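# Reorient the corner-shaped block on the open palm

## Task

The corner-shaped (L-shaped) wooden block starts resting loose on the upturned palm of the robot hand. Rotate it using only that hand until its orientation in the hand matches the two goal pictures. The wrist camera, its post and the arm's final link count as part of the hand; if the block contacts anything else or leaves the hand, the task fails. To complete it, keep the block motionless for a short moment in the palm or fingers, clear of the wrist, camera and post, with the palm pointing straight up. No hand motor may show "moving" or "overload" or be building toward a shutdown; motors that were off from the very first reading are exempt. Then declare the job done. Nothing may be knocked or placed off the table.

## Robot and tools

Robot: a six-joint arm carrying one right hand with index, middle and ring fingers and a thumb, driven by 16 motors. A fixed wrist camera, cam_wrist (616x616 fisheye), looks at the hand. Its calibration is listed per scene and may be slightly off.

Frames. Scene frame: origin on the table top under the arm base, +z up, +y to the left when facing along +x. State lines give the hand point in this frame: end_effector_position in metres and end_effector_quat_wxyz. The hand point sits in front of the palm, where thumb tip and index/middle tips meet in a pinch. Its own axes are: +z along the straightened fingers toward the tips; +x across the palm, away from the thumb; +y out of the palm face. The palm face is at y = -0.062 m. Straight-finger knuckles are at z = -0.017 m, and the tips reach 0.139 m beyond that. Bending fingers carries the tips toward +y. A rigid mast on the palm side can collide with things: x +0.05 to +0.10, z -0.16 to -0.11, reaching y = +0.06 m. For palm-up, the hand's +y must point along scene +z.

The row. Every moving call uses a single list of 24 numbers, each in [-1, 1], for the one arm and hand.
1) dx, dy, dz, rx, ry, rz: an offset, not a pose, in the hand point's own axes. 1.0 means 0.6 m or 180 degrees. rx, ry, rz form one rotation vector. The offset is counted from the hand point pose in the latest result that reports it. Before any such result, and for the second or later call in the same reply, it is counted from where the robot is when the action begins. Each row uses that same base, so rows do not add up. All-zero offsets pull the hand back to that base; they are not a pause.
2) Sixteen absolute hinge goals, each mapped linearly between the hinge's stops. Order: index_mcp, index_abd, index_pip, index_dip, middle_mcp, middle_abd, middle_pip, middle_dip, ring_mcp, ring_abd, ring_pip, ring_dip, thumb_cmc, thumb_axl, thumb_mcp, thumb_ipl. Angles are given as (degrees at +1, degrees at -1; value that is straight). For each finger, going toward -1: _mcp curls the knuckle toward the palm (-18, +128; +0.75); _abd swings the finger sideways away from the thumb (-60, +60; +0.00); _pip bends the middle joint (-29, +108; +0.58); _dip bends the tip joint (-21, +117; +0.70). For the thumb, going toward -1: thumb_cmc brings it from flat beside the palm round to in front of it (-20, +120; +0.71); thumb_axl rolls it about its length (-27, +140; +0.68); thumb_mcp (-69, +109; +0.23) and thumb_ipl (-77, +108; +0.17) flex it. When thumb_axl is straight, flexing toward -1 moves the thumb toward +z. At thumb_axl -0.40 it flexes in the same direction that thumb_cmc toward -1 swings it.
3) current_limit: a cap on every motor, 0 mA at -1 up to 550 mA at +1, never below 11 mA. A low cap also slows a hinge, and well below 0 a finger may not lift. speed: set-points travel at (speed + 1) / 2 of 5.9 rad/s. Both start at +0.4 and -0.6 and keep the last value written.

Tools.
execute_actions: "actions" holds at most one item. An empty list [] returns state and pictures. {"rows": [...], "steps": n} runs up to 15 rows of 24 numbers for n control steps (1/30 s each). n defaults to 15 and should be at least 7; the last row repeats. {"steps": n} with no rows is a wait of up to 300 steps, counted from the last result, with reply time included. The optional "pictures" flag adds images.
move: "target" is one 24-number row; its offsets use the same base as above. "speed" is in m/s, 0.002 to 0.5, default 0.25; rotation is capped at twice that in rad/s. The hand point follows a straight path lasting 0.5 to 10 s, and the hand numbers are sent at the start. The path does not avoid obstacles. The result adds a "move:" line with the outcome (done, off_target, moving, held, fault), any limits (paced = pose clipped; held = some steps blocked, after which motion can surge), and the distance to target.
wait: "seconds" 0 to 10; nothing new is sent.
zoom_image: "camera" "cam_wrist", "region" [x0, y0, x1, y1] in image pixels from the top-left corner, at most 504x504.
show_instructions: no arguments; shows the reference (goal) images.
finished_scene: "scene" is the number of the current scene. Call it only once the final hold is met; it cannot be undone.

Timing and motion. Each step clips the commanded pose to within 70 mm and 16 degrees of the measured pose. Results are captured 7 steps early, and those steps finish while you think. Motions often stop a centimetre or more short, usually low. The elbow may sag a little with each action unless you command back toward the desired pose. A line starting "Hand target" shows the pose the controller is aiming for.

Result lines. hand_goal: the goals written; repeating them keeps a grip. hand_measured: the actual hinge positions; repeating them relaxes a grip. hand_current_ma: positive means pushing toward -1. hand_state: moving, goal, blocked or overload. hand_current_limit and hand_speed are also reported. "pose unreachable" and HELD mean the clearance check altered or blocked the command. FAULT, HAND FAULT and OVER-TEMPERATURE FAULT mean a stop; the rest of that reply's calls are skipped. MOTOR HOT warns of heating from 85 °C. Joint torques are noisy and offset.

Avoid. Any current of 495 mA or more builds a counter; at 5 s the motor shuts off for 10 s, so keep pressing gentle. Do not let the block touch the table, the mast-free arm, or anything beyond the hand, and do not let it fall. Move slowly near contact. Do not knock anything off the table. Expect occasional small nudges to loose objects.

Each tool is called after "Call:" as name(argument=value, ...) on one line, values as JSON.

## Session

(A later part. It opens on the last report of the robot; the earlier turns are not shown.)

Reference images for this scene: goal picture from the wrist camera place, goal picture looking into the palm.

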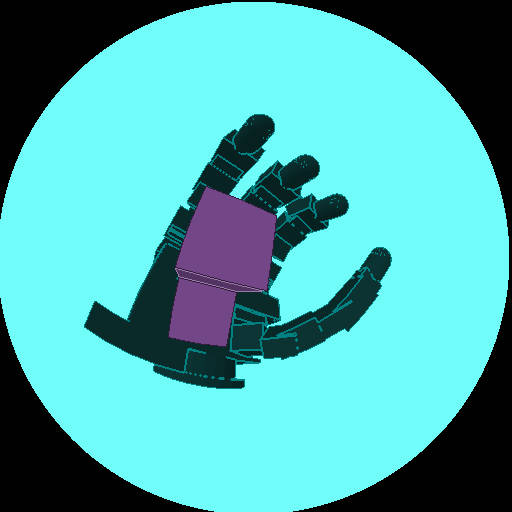

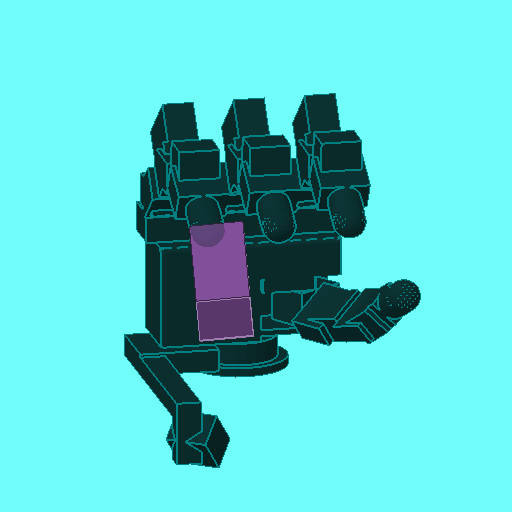

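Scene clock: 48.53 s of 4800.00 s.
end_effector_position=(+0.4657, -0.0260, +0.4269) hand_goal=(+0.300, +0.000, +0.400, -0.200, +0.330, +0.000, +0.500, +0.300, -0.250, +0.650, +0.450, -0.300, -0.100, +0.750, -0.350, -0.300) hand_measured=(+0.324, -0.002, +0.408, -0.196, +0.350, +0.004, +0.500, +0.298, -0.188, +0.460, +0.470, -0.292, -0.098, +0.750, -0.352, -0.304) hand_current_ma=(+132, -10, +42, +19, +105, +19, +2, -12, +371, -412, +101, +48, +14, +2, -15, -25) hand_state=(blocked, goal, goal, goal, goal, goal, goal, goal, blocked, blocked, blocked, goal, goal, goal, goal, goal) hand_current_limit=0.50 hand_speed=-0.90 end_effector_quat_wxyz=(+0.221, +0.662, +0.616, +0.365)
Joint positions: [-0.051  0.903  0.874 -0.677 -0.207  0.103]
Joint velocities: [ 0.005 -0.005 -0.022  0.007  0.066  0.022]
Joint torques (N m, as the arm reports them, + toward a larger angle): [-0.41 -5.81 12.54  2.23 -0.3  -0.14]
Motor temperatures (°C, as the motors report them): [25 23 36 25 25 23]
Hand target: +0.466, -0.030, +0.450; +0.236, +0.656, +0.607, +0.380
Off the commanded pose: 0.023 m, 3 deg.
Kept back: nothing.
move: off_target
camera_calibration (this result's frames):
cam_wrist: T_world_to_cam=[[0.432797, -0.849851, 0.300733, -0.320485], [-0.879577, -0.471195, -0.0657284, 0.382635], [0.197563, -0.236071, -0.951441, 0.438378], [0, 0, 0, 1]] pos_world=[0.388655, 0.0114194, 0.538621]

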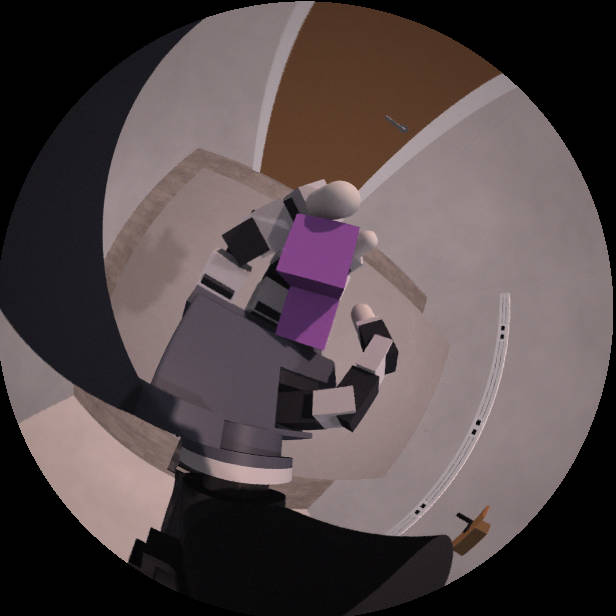

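Call:
move(target=[0,0.03,-0.025,-0.015,0,0, 0.3,0,0.4,-0.2, 0.33,0,0.4,0.1, -0.08,0.5,0.55,0.0, -0.1,0.75,-0.35,-0.3, 0.5,-0.88], speed=0.1)

Call:
zoom_image(camera="cam_wrist", region=[140, 120, 470, 450])

Scene clock: 50.13 s of 4800.00 s.
end_effector_position=(+0.4657, -0.0262, +0.4269) hand_goal=(+0.300, +0.000, +0.400, -0.200, +0.330, +0.000, +0.400, +0.100, -0.080, +0.500, +0.550, +0.000, -0.100, +0.750, -0.350, -0.300) hand_measured=(+0.324, -0.002, +0.408, -0.196, +0.350, +0.004, +0.410, +0.104, -0.072, +0.496, +0.554, -0.002, -0.098, +0.750, -0.352, -0.304) hand_current_ma=(+132, -10, +42, +19, +105, +19, +52, +21, +51, -20, +18, -13, +14, +2, -15, -25) hand_state=(blocked, goal, goal, goal, goal, goal, goal, goal, goal, goal, goal, goal, goal, goal, goal, goal) hand_current_limit=0.50 hand_speed=-0.88 end_effector_quat_wxyz=(+0.221, +0.662, +0.616, +0.365)
Joint positions: [-0.052  0.903  0.874 -0.677 -0.207  0.103]
Joint velocities: [-0.005  0.024 -0.017 -0.002 -0.081 -0.051]
Joint torques (N m, as the arm reports them, + toward a larger angle): [-0.37 -5.84 12.55  2.22 -0.3  -0.14]
Motor temperatures (°C, as the motors report them): [25 23 36 25 25 23]
Hand target: +0.466, -0.031, +0.450; +0.237, +0.657, +0.607, +0.380
Off the commanded pose: 0.023 m, 3 deg.
Kept back: nothing.
move: off_target
camera_calibration (this result's frames):
cam_wrist: T_world_to_cam=[[0.432473, -0.850016, 0.300733, -0.320485], [-0.879757, -0.470859, -0.0657282, 0.382635], [0.197473, -0.236146, -0.951441, 0.438378], [0, 0, 0, 1]] pos_world=[0.388659, 0.0112712, 0.538621]

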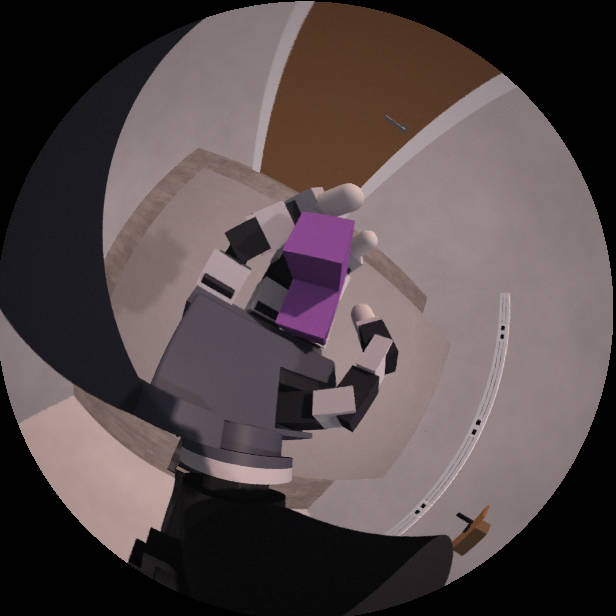

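Region (140, 120, 470, 450) of cam_wrist's 616x616 image, scaled by 1.527, with more detail than that image has.

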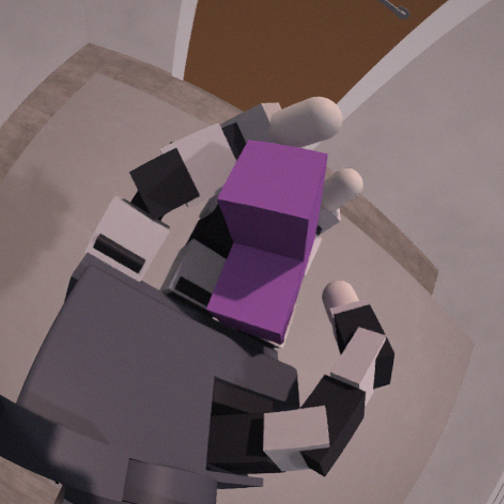

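Call:
move(target=[0,0.03,-0.025,-0.015,0,0, 0.33,-0.1,0.4,-0.2, 0.18,0.05,0.45,0.3, -0.15,0.4,0.55,0.0, -0.1,0.75,-0.35,-0.3, 0.5,-0.88], speed=0.1)

Call:
zoom_image(camera="cam_wrist", region=[140, 120, 470, 450])

Scene clock: 51.97 s of 4800.00 s.
end_effector_position=(+0.4657, -0.0263, +0.4269) hand_goal=(+0.330, -0.100, +0.400, -0.200, +0.180, +0.050, +0.450, +0.300, -0.150, +0.400, +0.550, +0.000, -0.100, +0.750, -0.350, -0.300) hand_measured=(+0.338, -0.094, +0.408, -0.196, +0.224, +0.048, +0.454, +0.298, -0.132, +0.402, +0.554, -0.002, -0.098, +0.750, -0.352, -0.304) hand_current_ma=(+47, +28, +42, +19, +239, -10, +19, -11, +109, +13, +18, -12, +14, +2, -15, -25) hand_state=(goal, goal, goal, goal, blocked, goal, goal, goal, goal, goal, goal, goal, goal, goal, goal, goal) hand_current_limit=0.50 hand_speed=-0.88 end_effector_quat_wxyz=(+0.221, +0.662, +0.615, +0.365)
Joint positions: [-0.052  0.903  0.874 -0.677 -0.207  0.103]
Joint velocities: [-0.015 -0.005  0.007 -0.017  0.051 -0.066]
Joint torques (N m, as the arm reports them, + toward a larger angle): [-0.38 -5.82 12.58  2.25 -0.31 -0.14]
Motor temperatures (°C, as the motors report them): [25 23 36 25 25 23]
Hand target: +0.466, -0.031, +0.450; +0.237, +0.657, +0.607, +0.380
Off the commanded pose: 0.023 m, 3 deg.
Kept back: nothing.
move: off_target
camera_calibration (this result's frames):
cam_wrist: T_world_to_cam=[[0.432149, -0.850181, 0.300733, -0.320485], [-0.879936, -0.470523, -0.065728, 0.382635], [0.197383, -0.236222, -0.951441, 0.438378], [0, 0, 0, 1]] pos_world=[0.388664, 0.0111229, 0.538621]

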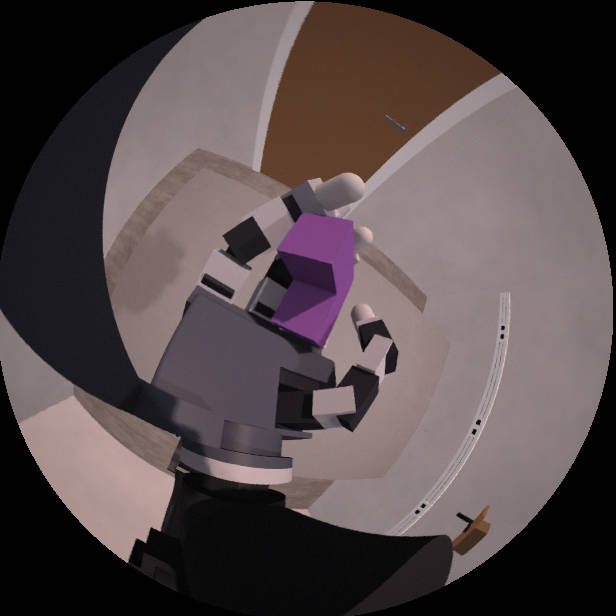

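Region (140, 120, 470, 450) of cam_wrist's 616x616 image, scaled by 1.527, with more detail than that image has.

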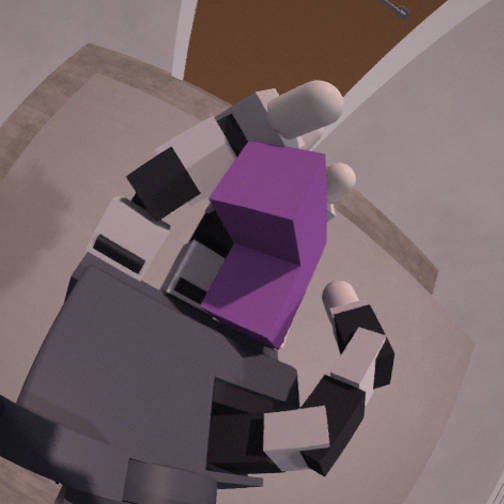

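Call:
move(target=[0,0.03,-0.025,-0.015,0,0, 0.42,-0.05,0.3,-0.3, 0.0,0.2,0.5,0.3, -0.3,0.3,0.55,0.3, -0.15,0.72,-0.35,-0.55, 0.5,-0.88], speed=0.1)

Call:
zoom_image(camera="cam_wrist", region=[140, 120, 470, 450])

Scene clock: 54.60 s of 4800.00 s.
end_effector_position=(+0.4657, -0.0267, +0.4269) hand_goal=(+0.420, -0.050, +0.300, -0.300, +0.000, +0.200, +0.500, +0.300, -0.300, +0.300, +0.550, +0.300, -0.150, +0.720, -0.350, -0.550) hand_measured=(+0.428, -0.052, +0.308, -0.296, +0.038, +0.196, +0.502, +0.298, -0.274, +0.302, +0.554, +0.298, -0.138, +0.728, -0.352, -0.548) hand_current_ma=(+48, -10, +43, +18, +202, -13, +10, -11, +153, +5, +18, -12, +65, +46, -15, +13) hand_state=(goal, goal, goal, goal, blocked, goal, goal, goal, blocked, goal, goal, goal, goal, goal, goal, goal) hand_current_limit=0.50 hand_speed=-0.88 end_effector_quat_wxyz=(+0.221, +0.663, +0.615, +0.365)
Joint positions: [-0.053  0.903  0.874 -0.677 -0.207  0.103]
Joint velocities: [-0.015 -0.024  0.007  0.002  0.007  0.007]
Joint torques (N m, as the arm reports them, + toward a larger angle): [-0.42 -5.82 12.56  2.24 -0.3  -0.14]
Motor temperatures (°C, as the motors report them): [25 23 36 25 25 23]
Hand target: +0.466, -0.031, +0.450; +0.237, +0.657, +0.607, +0.380
Off the commanded pose: 0.023 m, 3 deg.
Kept back: nothing.
move: off_target
camera_calibration (this result's frames):
cam_wrist: T_world_to_cam=[[0.4315, -0.85051, 0.300733, -0.320485], [-0.880295, -0.469852, -0.0657276, 0.382635], [0.197202, -0.236372, -0.951441, 0.438378], [0, 0, 0, 1]] pos_world=[0.388672, 0.0108265, 0.53862]

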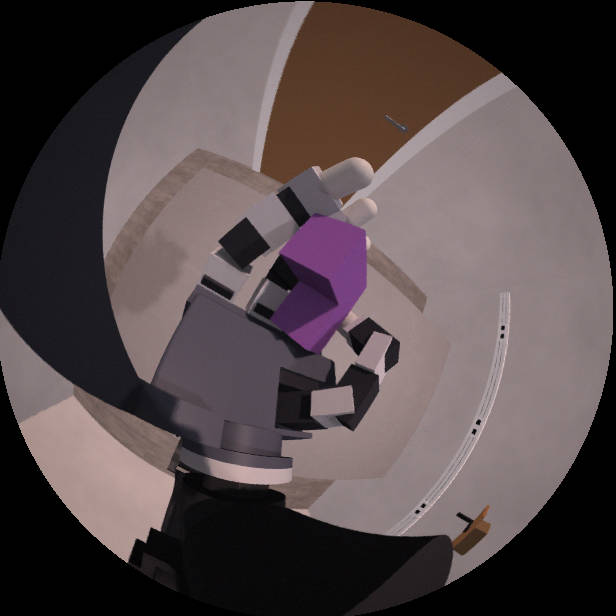

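Region (140, 120, 470, 450) of cam_wrist's 616x616 image, scaled by 1.527, with more detail than that image has.

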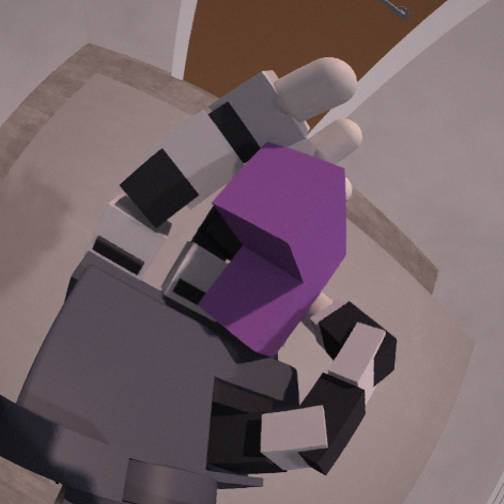

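Call:
move(target=[0,0.03,-0.025,-0.015,-0.02,-0.025, 0.2,-0.2,0.4,-0.3, 0.42,0,0.4,0.0, -0.35,0.45,0.55,0.3, -0.2,0.66,-0.35,-0.55, 0.5,-0.85], speed=0.1)

Call:
zoom_image(camera="cam_wrist", region=[140, 120, 470, 450])

Scene clock: 56.57 s of 4800.00 s.
end_effector_position=(+0.4657, -0.0337, +0.4286) hand_goal=(+0.200, -0.200, +0.400, -0.300, +0.420, +0.000, +0.400, +0.000, -0.350, +0.450, +0.550, +0.300, -0.200, +0.660, -0.350, -0.550) hand_measured=(+0.228, -0.194, +0.402, -0.296, +0.428, +0.004, +0.408, +0.004, -0.320, +0.420, +0.556, +0.298, -0.182, +0.678, -0.348, -0.548) hand_current_ma=(+146, +23, +6, +17, +47, +20, +38, +20, +178, -131, +33, -10, +92, +113, +16, +12) hand_state=(blocked, goal, goal, goal, goal, goal, goal, goal, blocked, blocked, goal, goal, goal, goal, goal, goal) hand_current_limit=0.50 hand_speed=-0.85 end_effector_quat_wxyz=(+0.253, +0.656, +0.625, +0.339)
Joint positions: [-0.053  0.903  0.874 -0.677 -0.142  0.047]
Joint velocities: [-0.005  0.005  0.012  0.017  0.037  0.051]
Joint torques (N m, as the arm reports them, + toward a larger angle): [ 0.66 -5.92 12.22  2.28 -0.03 -0.23]
Motor temperatures (°C, as the motors report them): [25 23 36 25 25 23]
Hand target: +0.466, -0.031, +0.450; +0.270, +0.644, +0.625, +0.350
Off the commanded pose: 0.021 m, 3 deg.
Kept back: nothing.
move: off_target
camera_calibration (this result's frames):
cam_wrist: T_world_to_cam=[[0.418156, -0.827977, 0.373629, -0.351244], [-0.886753, -0.461283, -0.0297897, 0.367388], [0.197014, -0.31886, -0.9271, 0.425184], [0, 0, 0, 1]] pos_world=[0.38889, 0.0142221, 0.536367]

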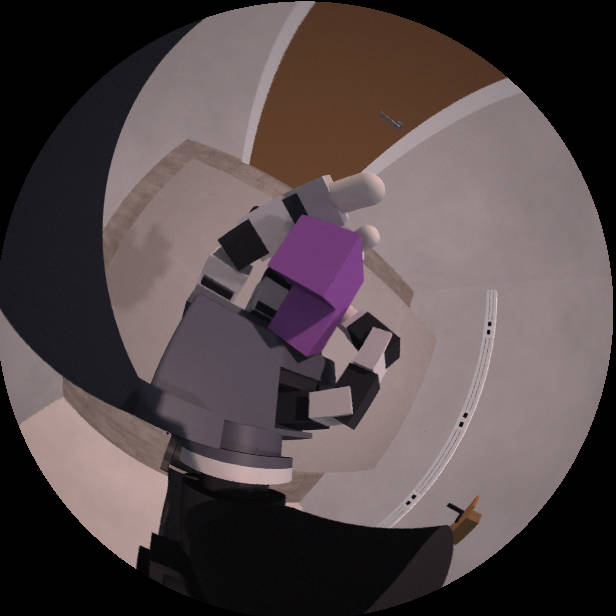

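Region (140, 120, 470, 450) of cam_wrist's 616x616 image, scaled by 1.527, with more detail than that image has.

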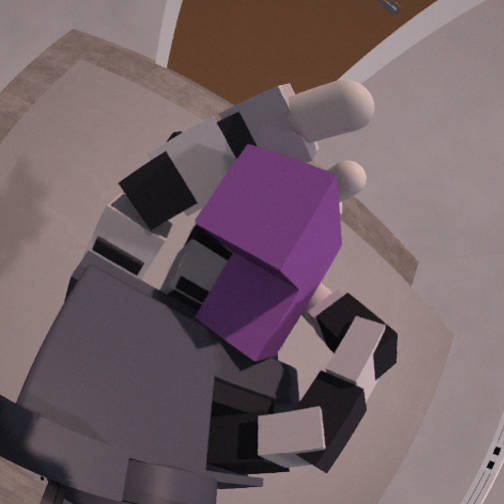

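Call:
move(target=[0,0.03,-0.025,-0.015,0.02,0.025, 0.2,-0.2,0.4,-0.3, 0.2,0,0.45,0.2, -0.35,0.1,0.55,0.3, -0.2,0.66,-0.35,-0.55, 0.5,-0.85], speed=0.1)

Call:
move(target=[0,0.03,-0.025,-0.015,0,0, 0.2,-0.2,0.4,-0.3, 0.2,0,0.45,0.2, -0.65,0.1,0.55,0.5, -0.2,0.66,-0.35,-0.55, 0.5,-0.75], speed=0.1)

Call:
zoom_image(camera="cam_wrist", region=[140, 120, 470, 450])

Scene clock: 58.33 s of 4800.00 s.
end_effector_position=(+0.4653, -0.0317, +0.4266) hand_goal=(+0.200, -0.200, +0.400, -0.300, +0.200, +0.000, +0.450, +0.200, -0.350, +0.100, +0.550, +0.300, -0.200, +0.660, -0.350, -0.550) hand_measured=(+0.226, -0.194, +0.402, -0.296, +0.228, +0.004, +0.450, +0.198, -0.324, +0.106, +0.556, +0.298, -0.182, +0.678, -0.352, -0.548) hand_current_ma=(+144, +22, +6, +17, +155, +20, +2, -13, +152, +29, +33, -10, +92, +107, -7, +15) hand_state=(blocked, goal, goal, goal, blocked, goal, goal, goal, blocked, goal, goal, goal, goal, goal, goal, goal) hand_current_limit=0.50 hand_speed=-0.85 end_effector_quat_wxyz=(+0.220, +0.668, +0.609, +0.367)
Joint positions: [-0.065  0.903  0.874 -0.677 -0.214  0.111]
Joint velocities: [ 0.005 -0.015 -0.022 -0.007 -0.051 -0.037]
Joint torques (N m, as the arm reports them, + toward a larger angle): [-0.37 -5.84 12.88  2.2  -0.32 -0.06]
Motor temperatures (°C, as the motors report them): [25 23 36 25 25 23]
Hand target: +0.465, -0.036, +0.452; +0.235, +0.663, +0.599, +0.383
Off the commanded pose: 0.026 m, 3 deg.
Kept back: nothing.
move: off_target
camera_calibration (this result's frames):
cam_wrist: T_world_to_cam=[[0.42154, -0.858658, 0.291564, -0.3162], [-0.885919, -0.458578, -0.069663, 0.384577], [0.193522, -0.228936, -0.954011, 0.440069], [0, 0, 0, 1]] pos_world=[0.388832, 0.00559894, 0.538814]

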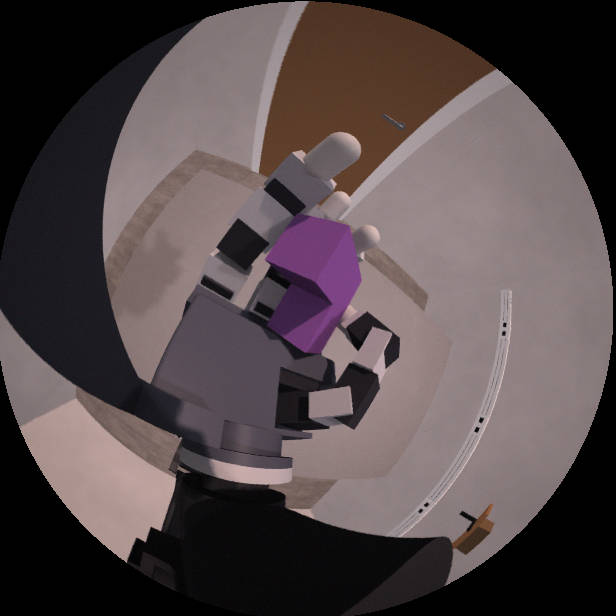

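Scene clock: 59.17 s of 4800.00 s.
end_effector_position=(+0.4653, -0.0322, +0.4266) hand_goal=(+0.200, -0.200, +0.400, -0.300, +0.200, +0.000, +0.450, +0.200, -0.650, +0.100, +0.550, +0.500, -0.200, +0.660, -0.350, -0.550) hand_measured=(+0.226, -0.194, +0.402, -0.296, +0.228, +0.004, +0.450, +0.198, -0.630, +0.098, +0.556, +0.498, -0.182, +0.678, -0.348, -0.548) hand_current_ma=(+144, +22, +6, +17, +152, +20, +2, -13, +116, -11, +33, -11, +92, +107, +17, +20) hand_state=(blocked, goal, goal, goal, blocked, goal, goal, goal, goal, goal, goal, goal, goal, goal, goal, goal) hand_current_limit=0.50 hand_speed=-0.75 end_effector_quat_wxyz=(+0.220, +0.668, +0.609, +0.367)
Joint positions: [-0.066  0.903  0.874 -0.677 -0.214  0.111]
Joint velocities: [-0.005 -0.005  0.007 -0.027  0.022  0.066]
Joint torques (N m, as the arm reports them, + toward a larger angle): [-0.44 -5.71 12.59  2.21 -0.31 -0.13]
Motor temperatures (°C, as the motors report them): [25 23 36 25 25 23]
Hand target: +0.465, -0.037, +0.449; +0.236, +0.662, +0.601, +0.381
Off the commanded pose: 0.023 m, 3 deg.
Kept back: nothing.
move: off_target
camera_calibration (this result's frames):
cam_wrist: T_world_to_cam=[[0.420558, -0.85914, 0.291564, -0.3162], [-0.886444, -0.457564, -0.0696624, 0.384577], [0.193259, -0.229158, -0.954011, 0.440069], [0, 0, 0, 1]] pos_world=[0.388839, 0.00515407, 0.538814]

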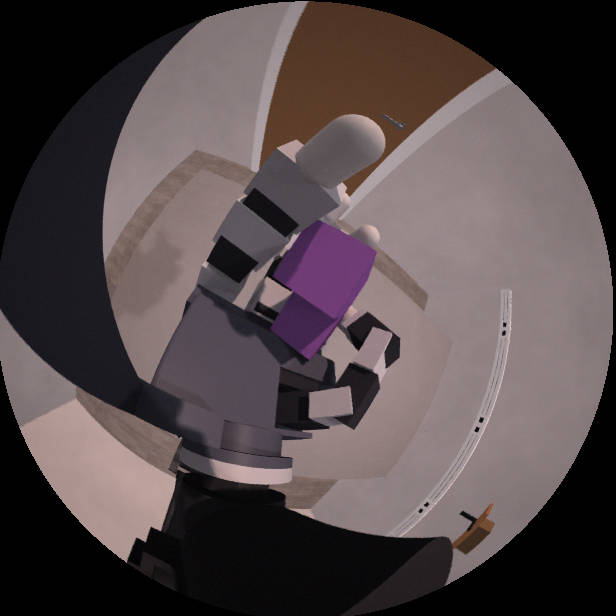

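Region (140, 120, 470, 450) of cam_wrist's 616x616 image, scaled by 1.527, with more detail than that image has.

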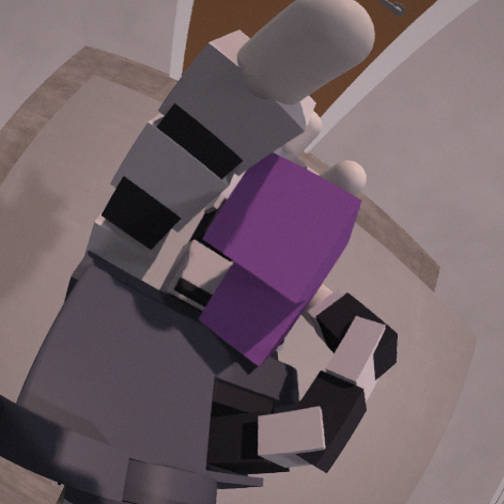

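Call:
move(target=[0,0.03,-0.025,-0.015,-0.02,-0.025, 0.15,-0.35,0.4,-0.3, 0.42,0,0.45,0.2, -0.6,0.25,0.55,0.5, -0.12,0.74,-0.35,-0.5, 0.5,-0.87], speed=0.1)

Call:
zoom_image(camera="cam_wrist", region=[140, 120, 470, 450])

Scene clock: 60.47 s of 4800.00 s.
end_effector_position=(+0.4652, -0.0394, +0.4283) hand_goal=(+0.150, -0.350, +0.400, -0.300, +0.420, +0.000, +0.450, +0.200, -0.600, +0.250, +0.550, +0.500, -0.120, +0.740, -0.350, -0.500) hand_measured=(+0.192, -0.290, +0.408, -0.296, +0.412, -0.024, +0.450, +0.198, -0.596, +0.244, +0.556, +0.498, -0.118, +0.740, -0.352, -0.502) hand_current_ma=(+229, +264, +45, +17, -38, -109, -2, -12, +25, -25, +32, -11, +9, -3, -14, -17) hand_state=(blocked, blocked, goal, goal, goal, blocked, goal, goal, goal, goal, goal, goal, goal, goal, goal, goal) hand_current_limit=0.50 hand_speed=-0.87 end_effector_quat_wxyz=(+0.251, +0.662, +0.618, +0.340)
Joint positions: [-0.066  0.903  0.874 -0.677 -0.148  0.057]
Joint velocities: [-0.015 -0.024 -0.012 -0.002  0.022  0.022]
Joint torques (N m, as the arm reports them, + toward a larger angle): [ 0.63 -5.74 12.16  2.19 -0.03 -0.24]
Motor temperatures (°C, as the motors report them): [25 23 36 25 25 23]
Hand target: +0.465, -0.037, +0.450; +0.269, +0.649, +0.619, +0.351
Off the commanded pose: 0.021 m, 3 deg.
Kept back: nothing.
move: off_target
camera_calibration (this result's frames):
cam_wrist: T_world_to_cam=[[0.406559, -0.838043, 0.36386, -0.346444], [-0.893213, -0.448308, -0.0345124, 0.369839], [0.192044, -0.310973, -0.930814, 0.427426], [0, 0, 0, 1]] pos_world=[0.38911, 0.00838477, 0.536676]

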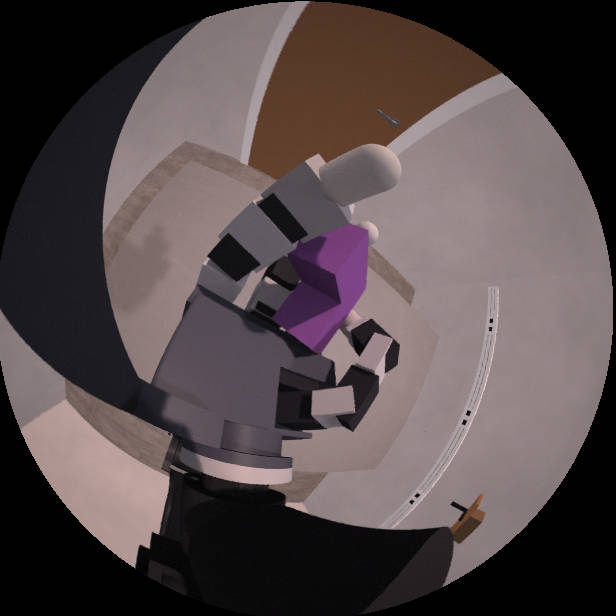

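Region (140, 120, 470, 450) of cam_wrist's 616x616 image, scaled by 1.527, with more detail than that image has.

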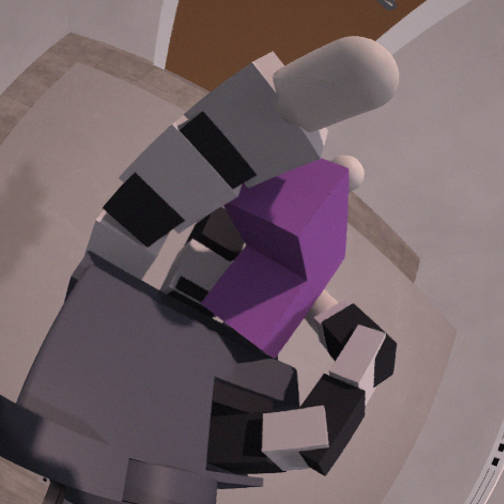

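Call:
move(target=[0,0.03,-0.025,-0.015,-0.045,-0.055, 0.25,0.15,0.3,-0.3, 0.36,0,0.3,-0.3, 0.0,0.0,0.4,-0.2, -0.12,0.74,-0.35,-0.5, 0.5,-0.8], speed=0.15)

Call:
zoom_image(camera="cam_wrist", region=[140, 120, 470, 450])

Scene clock: 62.43 s of 4800.00 s.
end_effector_position=(+0.4649, -0.0477, +0.4323) hand_goal=(+0.250, +0.150, +0.300, -0.300, +0.360, +0.000, +0.300, -0.300, +0.000, +0.000, +0.400, -0.200, -0.120, +0.740, -0.350, -0.500) hand_measured=(+0.266, +0.146, +0.306, -0.296, +0.390, -0.002, +0.310, -0.296, +0.008, +0.002, +0.408, -0.198, -0.118, +0.740, -0.352, -0.502) hand_current_ma=(+89, -19, +34, +16, +155, -10, +52, +23, +49, +5, +37, +14, +10, +0, -19, -17) hand_state=(goal, goal, goal, goal, blocked, goal, goal, goal, goal, goal, goal, goal, goal, goal, goal, goal) hand_current_limit=0.50 hand_speed=-0.80 end_effector_quat_wxyz=(+0.320, +0.637, +0.647, +0.271)
Joint positions: [-0.051  0.903  0.874 -0.677  0.008 -0.085]
Joint velocities: [-0.005 -0.015  0.012  0.022  0.037  0.051]
Joint torques (N m, as the arm reports them, + toward a larger angle): [ 1.17 -6.03 11.44  2.87  0.08 -0.16]
Motor temperatures (°C, as the motors report them): [25 23 36 25 25 23]
Hand target: +0.465, -0.042, +0.452; +0.338, +0.623, +0.646, +0.285
Off the commanded pose: 0.020 m, 3 deg.
Kept back: nothing.
move: off_target
camera_calibration (this result's frames):
cam_wrist: T_world_to_cam=[[0.399188, -0.749119, 0.528649, -0.418298], [-0.898447, -0.434599, 0.062579, 0.32709], [0.182871, -0.499944, -0.846531, 0.387413], [0, 0, 0, 1]] pos_world=[0.390006, 0.0224828, 0.528621]

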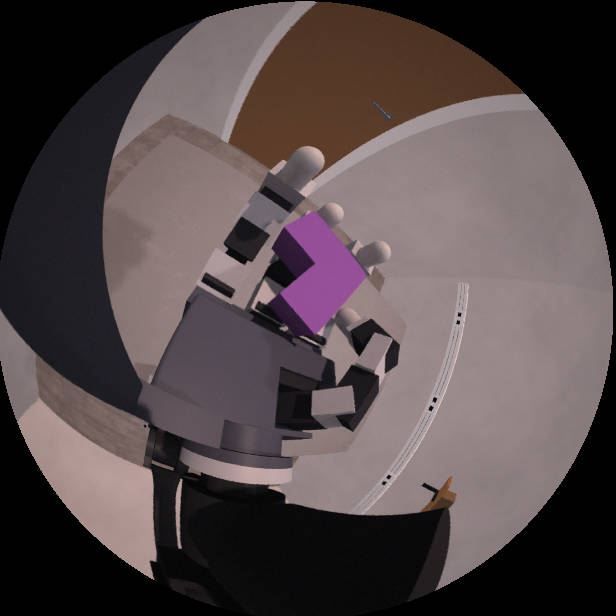

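Region (140, 120, 470, 450) of cam_wrist's 616x616 image, scaled by 1.527, with more detail than that image has.

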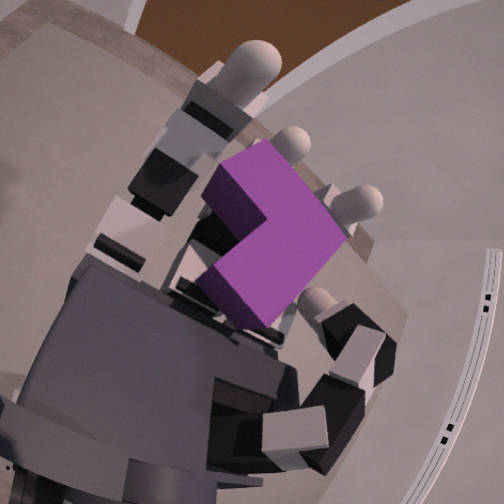

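Call:
move(target=[0,0.03,-0.025,-0.015,0,0, -0.2,0.0,0.4,0.2, 0.36,0,0.3,-0.3, 0.4,0.0,0.25,-0.3, 0.2,0.68,-0.45,0.0, 0.5,-0.75], speed=0.1)

Call:
zoom_image(camera="cam_wrist", region=[140, 120, 470, 450])

Scene clock: 64.50 s of 4800.00 s.
end_effector_position=(+0.4649, -0.0477, +0.4323) hand_goal=(-0.200, +0.000, +0.400, +0.200, +0.360, +0.000, +0.300, -0.300, +0.400, +0.000, +0.250, -0.300, +0.200, +0.680, -0.450, +0.000) hand_measured=(-0.174, +0.002, +0.402, +0.198, +0.390, -0.002, +0.310, -0.296, +0.410, +0.000, +0.258, -0.298, +0.202, +0.682, -0.452, -0.004) hand_current_ma=(+144, +12, +6, -15, +155, -10, +50, +18, +65, +0, +44, +14, +11, +16, -15, -30) hand_state=(blocked, goal, goal, goal, blocked, goal, goal, goal, goal, goal, goal, goal, goal, goal, goal, goal) hand_current_limit=0.50 hand_speed=-0.75 end_effector_quat_wxyz=(+0.320, +0.637, +0.647, +0.271)
Joint positions: [-0.051  0.903  0.874 -0.677  0.008 -0.085]
Joint velocities: [ 0.005 -0.005 -0.022  0.002  0.066 -0.037]
Joint torques (N m, as the arm reports them, + toward a larger angle): [ 0.65 -5.94 12.56  2.22 -0.08 -0.07]
Motor temperatures (°C, as the motors report them): [25 23 36 25 25 23]
Hand target: +0.465, -0.046, +0.456; +0.335, +0.629, +0.641, +0.286
Off the commanded pose: 0.023 m, 3 deg.
Kept back: nothing.
move: off_target
camera_calibration (this result's frames):
cam_wrist: T_world_to_cam=[[0.399385, -0.748867, 0.528857, -0.418448], [-0.898338, -0.434804, 0.0627244, 0.326986], [0.182977, -0.500143, -0.84639, 0.387313], [0, 0, 0, 1]] pos_world=[0.389996, 0.0225248, 0.528606]

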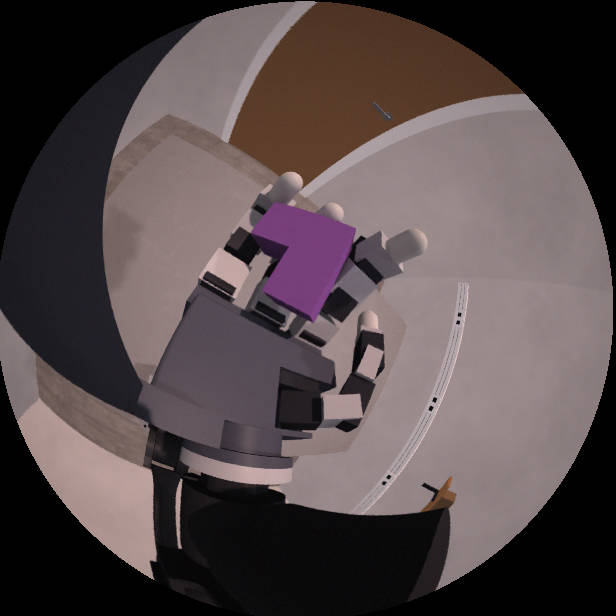

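Region (140, 120, 470, 450) of cam_wrist's 616x616 image, scaled by 1.527, with more detail than that image has.

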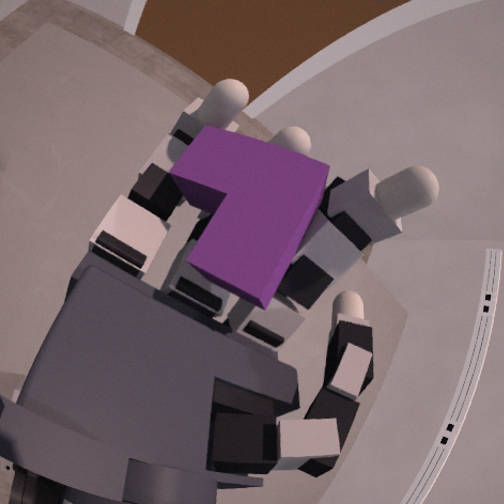

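Call:
move(target=[0,0.03,-0.025,-0.015,0,0, -0.2,-0.3,0.4,0.2, 0.36,0,0.3,-0.3, 0.55,0.0,0.2,-0.3, 0.2,0.68,-0.45,0.0, 0.5,-0.8], speed=0.1)

Call:
zoom_image(camera="cam_wrist", region=[140, 120, 470, 450])

Scene clock: 65.57 s of 4800.00 s.
end_effector_position=(+0.4649, -0.0477, +0.4323) hand_goal=(-0.200, -0.300, +0.400, +0.200, +0.360, +0.000, +0.300, -0.300, +0.550, +0.000, +0.200, -0.300, +0.200, +0.680, -0.450, +0.000) hand_measured=(-0.188, -0.276, +0.402, +0.198, +0.390, -0.002, +0.310, -0.296, +0.568, -0.002, +0.210, -0.298, +0.202, +0.682, -0.452, -0.004) hand_current_ma=(+61, +106, +6, -15, +155, -9, +47, +18, +106, -8, +49, +14, +11, +16, -16, -30) hand_state=(goal, blocked, goal, goal, blocked, goal, goal, goal, goal, goal, goal, goal, goal, goal, goal, goal) hand_current_limit=0.50 hand_speed=-0.80 end_effector_quat_wxyz=(+0.320, +0.637, +0.647, +0.271)
Joint positions: [-0.051  0.903  0.874 -0.677  0.008 -0.085]
Joint velocities: [-0.024 -0.005  0.017  0.012 -0.007  0.007]
Joint torques (N m, as the arm reports them, + toward a larger angle): [ 0.66 -5.85 12.57  2.2  -0.08 -0.06]
Motor temperatures (°C, as the motors report them): [25 23 36 25 25 23]
Hand target: +0.465, -0.046, +0.456; +0.335, +0.629, +0.641, +0.286
Off the commanded pose: 0.023 m, 3 deg.
Kept back: nothing.
move: off_target
camera_calibration (this result's frames):
cam_wrist: T_world_to_cam=[[0.399385, -0.748867, 0.528857, -0.418448], [-0.898338, -0.434804, 0.0627244, 0.326986], [0.182977, -0.500143, -0.84639, 0.387313], [0, 0, 0, 1]] pos_world=[0.389996, 0.0225248, 0.528606]

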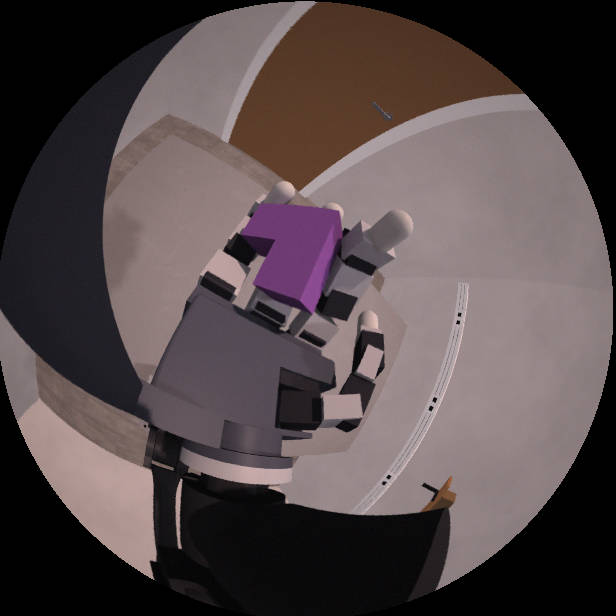

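Region (140, 120, 470, 450) of cam_wrist's 616x616 image, scaled by 1.527, with more detail than that image has.

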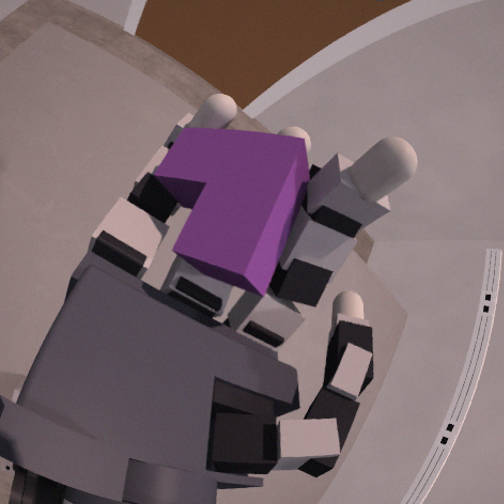

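Call:
move(target=[0,0.03,-0.025,-0.015,0.015,0.018, -0.2,-0.3,0.45,0.2, 0.36,0,0.3,-0.3, 0.33,0.0,0.3,-0.3, 0.2,0.68,-0.45,0.0, 0.5,-0.8], speed=0.1)

Call:
zoom_image(camera="cam_wrist", region=[140, 120, 470, 450])

Scene clock: 66.63 s of 4800.00 s.
end_effector_position=(+0.4655, -0.0419, +0.4313) hand_goal=(-0.200, -0.300, +0.450, +0.200, +0.360, +0.000, +0.300, -0.300, +0.330, +0.000, +0.300, -0.300, +0.200, +0.680, -0.450, +0.000) hand_measured=(-0.206, -0.274, +0.438, +0.198, +0.388, -0.002, +0.310, -0.296, +0.532, -0.004, +0.300, -0.298, +0.202, +0.682, -0.452, -0.004) hand_current_ma=(-28, +117, -60, -15, +151, -9, +47, +18, +412, -21, +1, +14, +13, +16, -16, -29) hand_state=(goal, blocked, goal, goal, blocked, goal, goal, goal, blocked, goal, goal, goal, goal, goal, goal, goal) hand_current_limit=0.50 hand_speed=-0.80 end_effector_quat_wxyz=(+0.299, +0.641, +0.643, +0.294)
Joint positions: [-0.051  0.903  0.874 -0.677 -0.044 -0.048]
Joint velocities: [-0.005 -0.005 -0.007 -0.012 -0.007  0.007]
Joint torques (N m, as the arm reports them, + toward a larger angle): [-0.17 -5.9  12.99  1.92 -0.17 -0.01]
Motor temperatures (°C, as the motors report them): [25 23 36 25 25 23]
Hand target: +0.465, -0.046, +0.455; +0.312, +0.640, +0.630, +0.310
Off the commanded pose: 0.025 m, 3 deg.
Kept back: nothing.
move: off_target
camera_calibration (this result's frames):
cam_wrist: T_world_to_cam=[[0.409285, -0.774347, 0.482569, -0.39951], [-0.89174, -0.451418, 0.0319583, 0.339575], [0.193093, -0.443406, -0.875275, 0.399396], [0, 0, 0, 1]] pos_world=[0.389205, 0.0210255, 0.53152]

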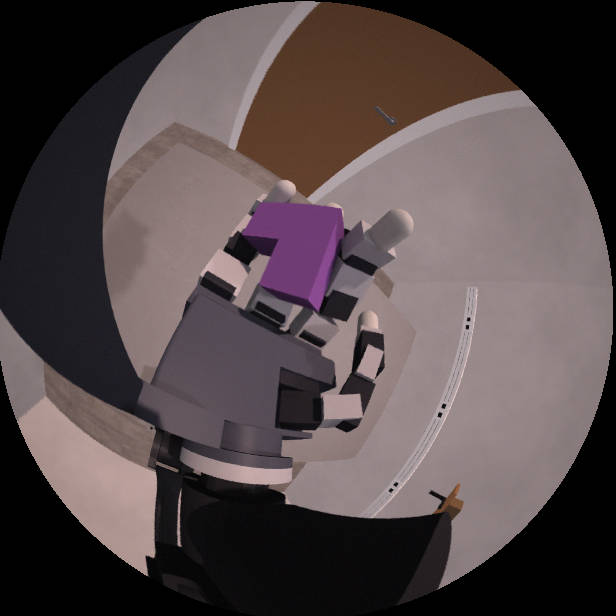

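Region (140, 120, 470, 450) of cam_wrist's 616x616 image, scaled by 1.527, with more detail than that image has.

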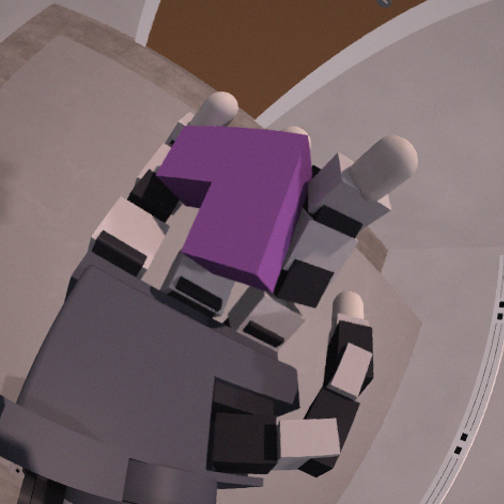

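Jammed; release index a bit.

Call:
move(target=[0,0.03,-0.025,-0.015,0,0, 0.05,-0.05,0.5,0.1, 0.36,0,0.3,-0.3, 0.38,0.0,0.3,-0.3, 0.2,0.68,-0.45,0.0, 0.5,-0.8], speed=0.1)

Call:
move(target=[0,0.03,-0.025,-0.015,0,0, 0.05,-0.35,0.5,0.1, 0.36,0,0.3,-0.3, 0.38,0.0,0.3,-0.3, -0.15,0.75,-0.3,-0.6, 0.5,-0.8], speed=0.1)

Call:
zoom_image(camera="cam_wrist", region=[140, 120, 470, 450])

Scene clock: 67.80 s of 4800.00 s.
end_effector_position=(+0.4654, -0.0421, +0.4312) hand_goal=(+0.050, -0.050, +0.500, +0.100, +0.360, +0.000, +0.300, -0.300, +0.380, +0.000, +0.300, -0.300, +0.200, +0.680, -0.450, +0.000) hand_measured=(+0.062, -0.052, +0.502, +0.104, +0.388, -0.002, +0.310, -0.296, +0.408, -0.006, +0.304, -0.298, +0.202, +0.682, -0.452, -0.004) hand_current_ma=(+64, -7, +6, +19, +151, -7, +46, +18, +164, -31, +22, +14, +14, +16, -16, -29) hand_state=(goal, goal, goal, goal, blocked, goal, goal, goal, blocked, goal, goal, goal, goal, goal, goal, goal) hand_current_limit=0.50 hand_speed=-0.80 end_effector_quat_wxyz=(+0.298, +0.642, +0.642, +0.295)
Joint positions: [-0.051  0.903  0.874 -0.677 -0.044 -0.045]
Joint velocities: [-0.015 -0.024 -0.012 -0.027 -0.051  0.007]
Joint torques (N m, as the arm reports them, + toward a larger angle): [ 0.4  -5.99 12.56  2.24 -0.14 -0.1 ]
Motor temperatures (°C, as the motors report them): [25 23 36 25 25 23]
Hand target: +0.465, -0.042, +0.455; +0.314, +0.634, +0.636, +0.309
Off the commanded pose: 0.023 m, 3 deg.
Kept back: nothing.
move: off_target
camera_calibration (this result's frames):
cam_wrist: T_world_to_cam=[[0.407937, -0.776034, 0.480998, -0.398414], [-0.892521, -0.449937, 0.0310302, 0.340264], [0.192339, -0.441959, -0.876172, 0.400063], [0, 0, 0, 1]] pos_world=[0.389273, 0.0207263, 0.531602]

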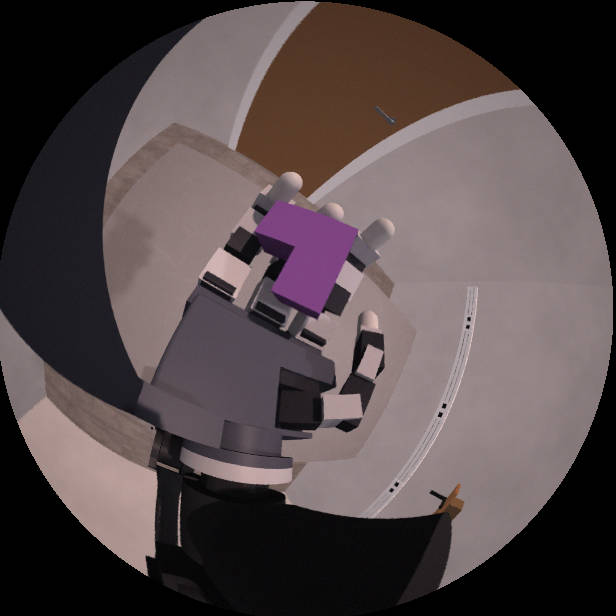

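Scene clock: 69.70 s of 4800.00 s.
end_effector_position=(+0.4654, -0.0421, +0.4312) hand_goal=(+0.050, -0.350, +0.500, +0.100, +0.360, +0.000, +0.300, -0.300, +0.380, +0.000, +0.300, -0.300, -0.150, +0.750, -0.300, -0.600) hand_measured=(+0.062, -0.268, +0.502, +0.102, +0.388, -0.016, +0.308, -0.300, +0.408, -0.004, +0.304, -0.298, -0.140, +0.754, -0.294, -0.588) hand_current_ma=(+67, +360, +8, +14, +151, -67, +38, -4, +163, -22, +22, +14, +56, +27, +41, +83) hand_state=(goal, blocked, goal, goal, blocked, goal, goal, goal, blocked, goal, goal, goal, goal, goal, goal, goal) hand_current_limit=0.50 hand_speed=-0.80 end_effector_quat_wxyz=(+0.298, +0.642, +0.642, +0.295)
Joint positions: [-0.051  0.903  0.874 -0.677 -0.044 -0.045]
Joint velocities: [ 0.015  0.005 -0.022 -0.002 -0.007 -0.007]
Joint torques (N m, as the arm reports them, + toward a larger angle): [ 0.41 -5.93 12.6   2.23 -0.15 -0.06]
Motor temperatures (°C, as the motors report them): [25 23 37 25 25 23]
Hand target: +0.465, -0.042, +0.455; +0.313, +0.635, +0.635, +0.310
Off the commanded pose: 0.023 m, 3 deg.
Kept back: nothing.
move: off_target
camera_calibration (this result's frames):
cam_wrist: T_world_to_cam=[[0.407937, -0.776034, 0.480998, -0.398414], [-0.892521, -0.449937, 0.0310302, 0.340264], [0.192339, -0.441959, -0.876172, 0.400063], [0, 0, 0, 1]] pos_world=[0.389273, 0.0207263, 0.531602]

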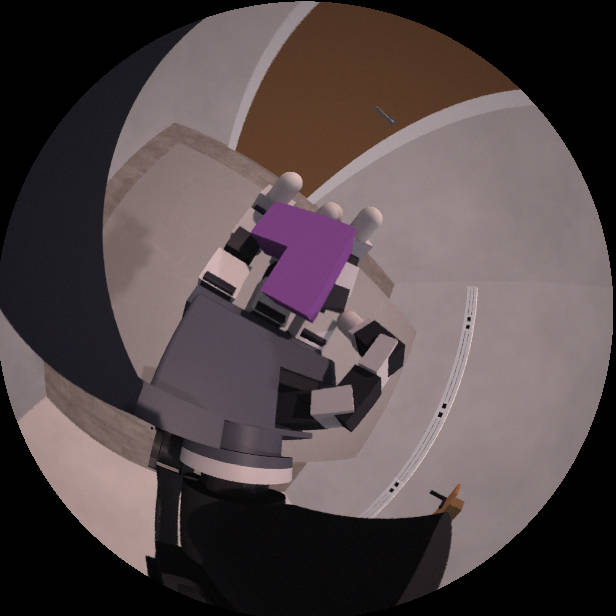

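Region (140, 120, 470, 450) of cam_wrist's 616x616 image, scaled by 1.527, with more detail than that image has.

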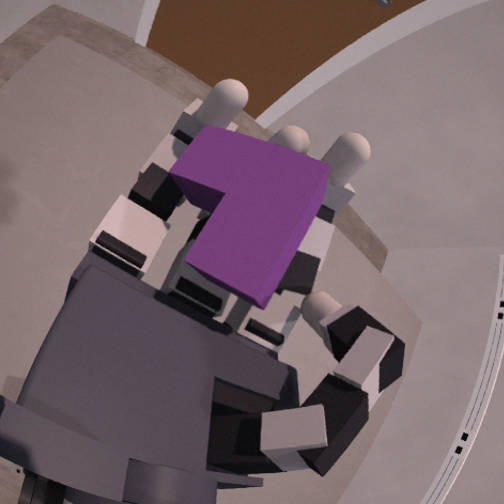

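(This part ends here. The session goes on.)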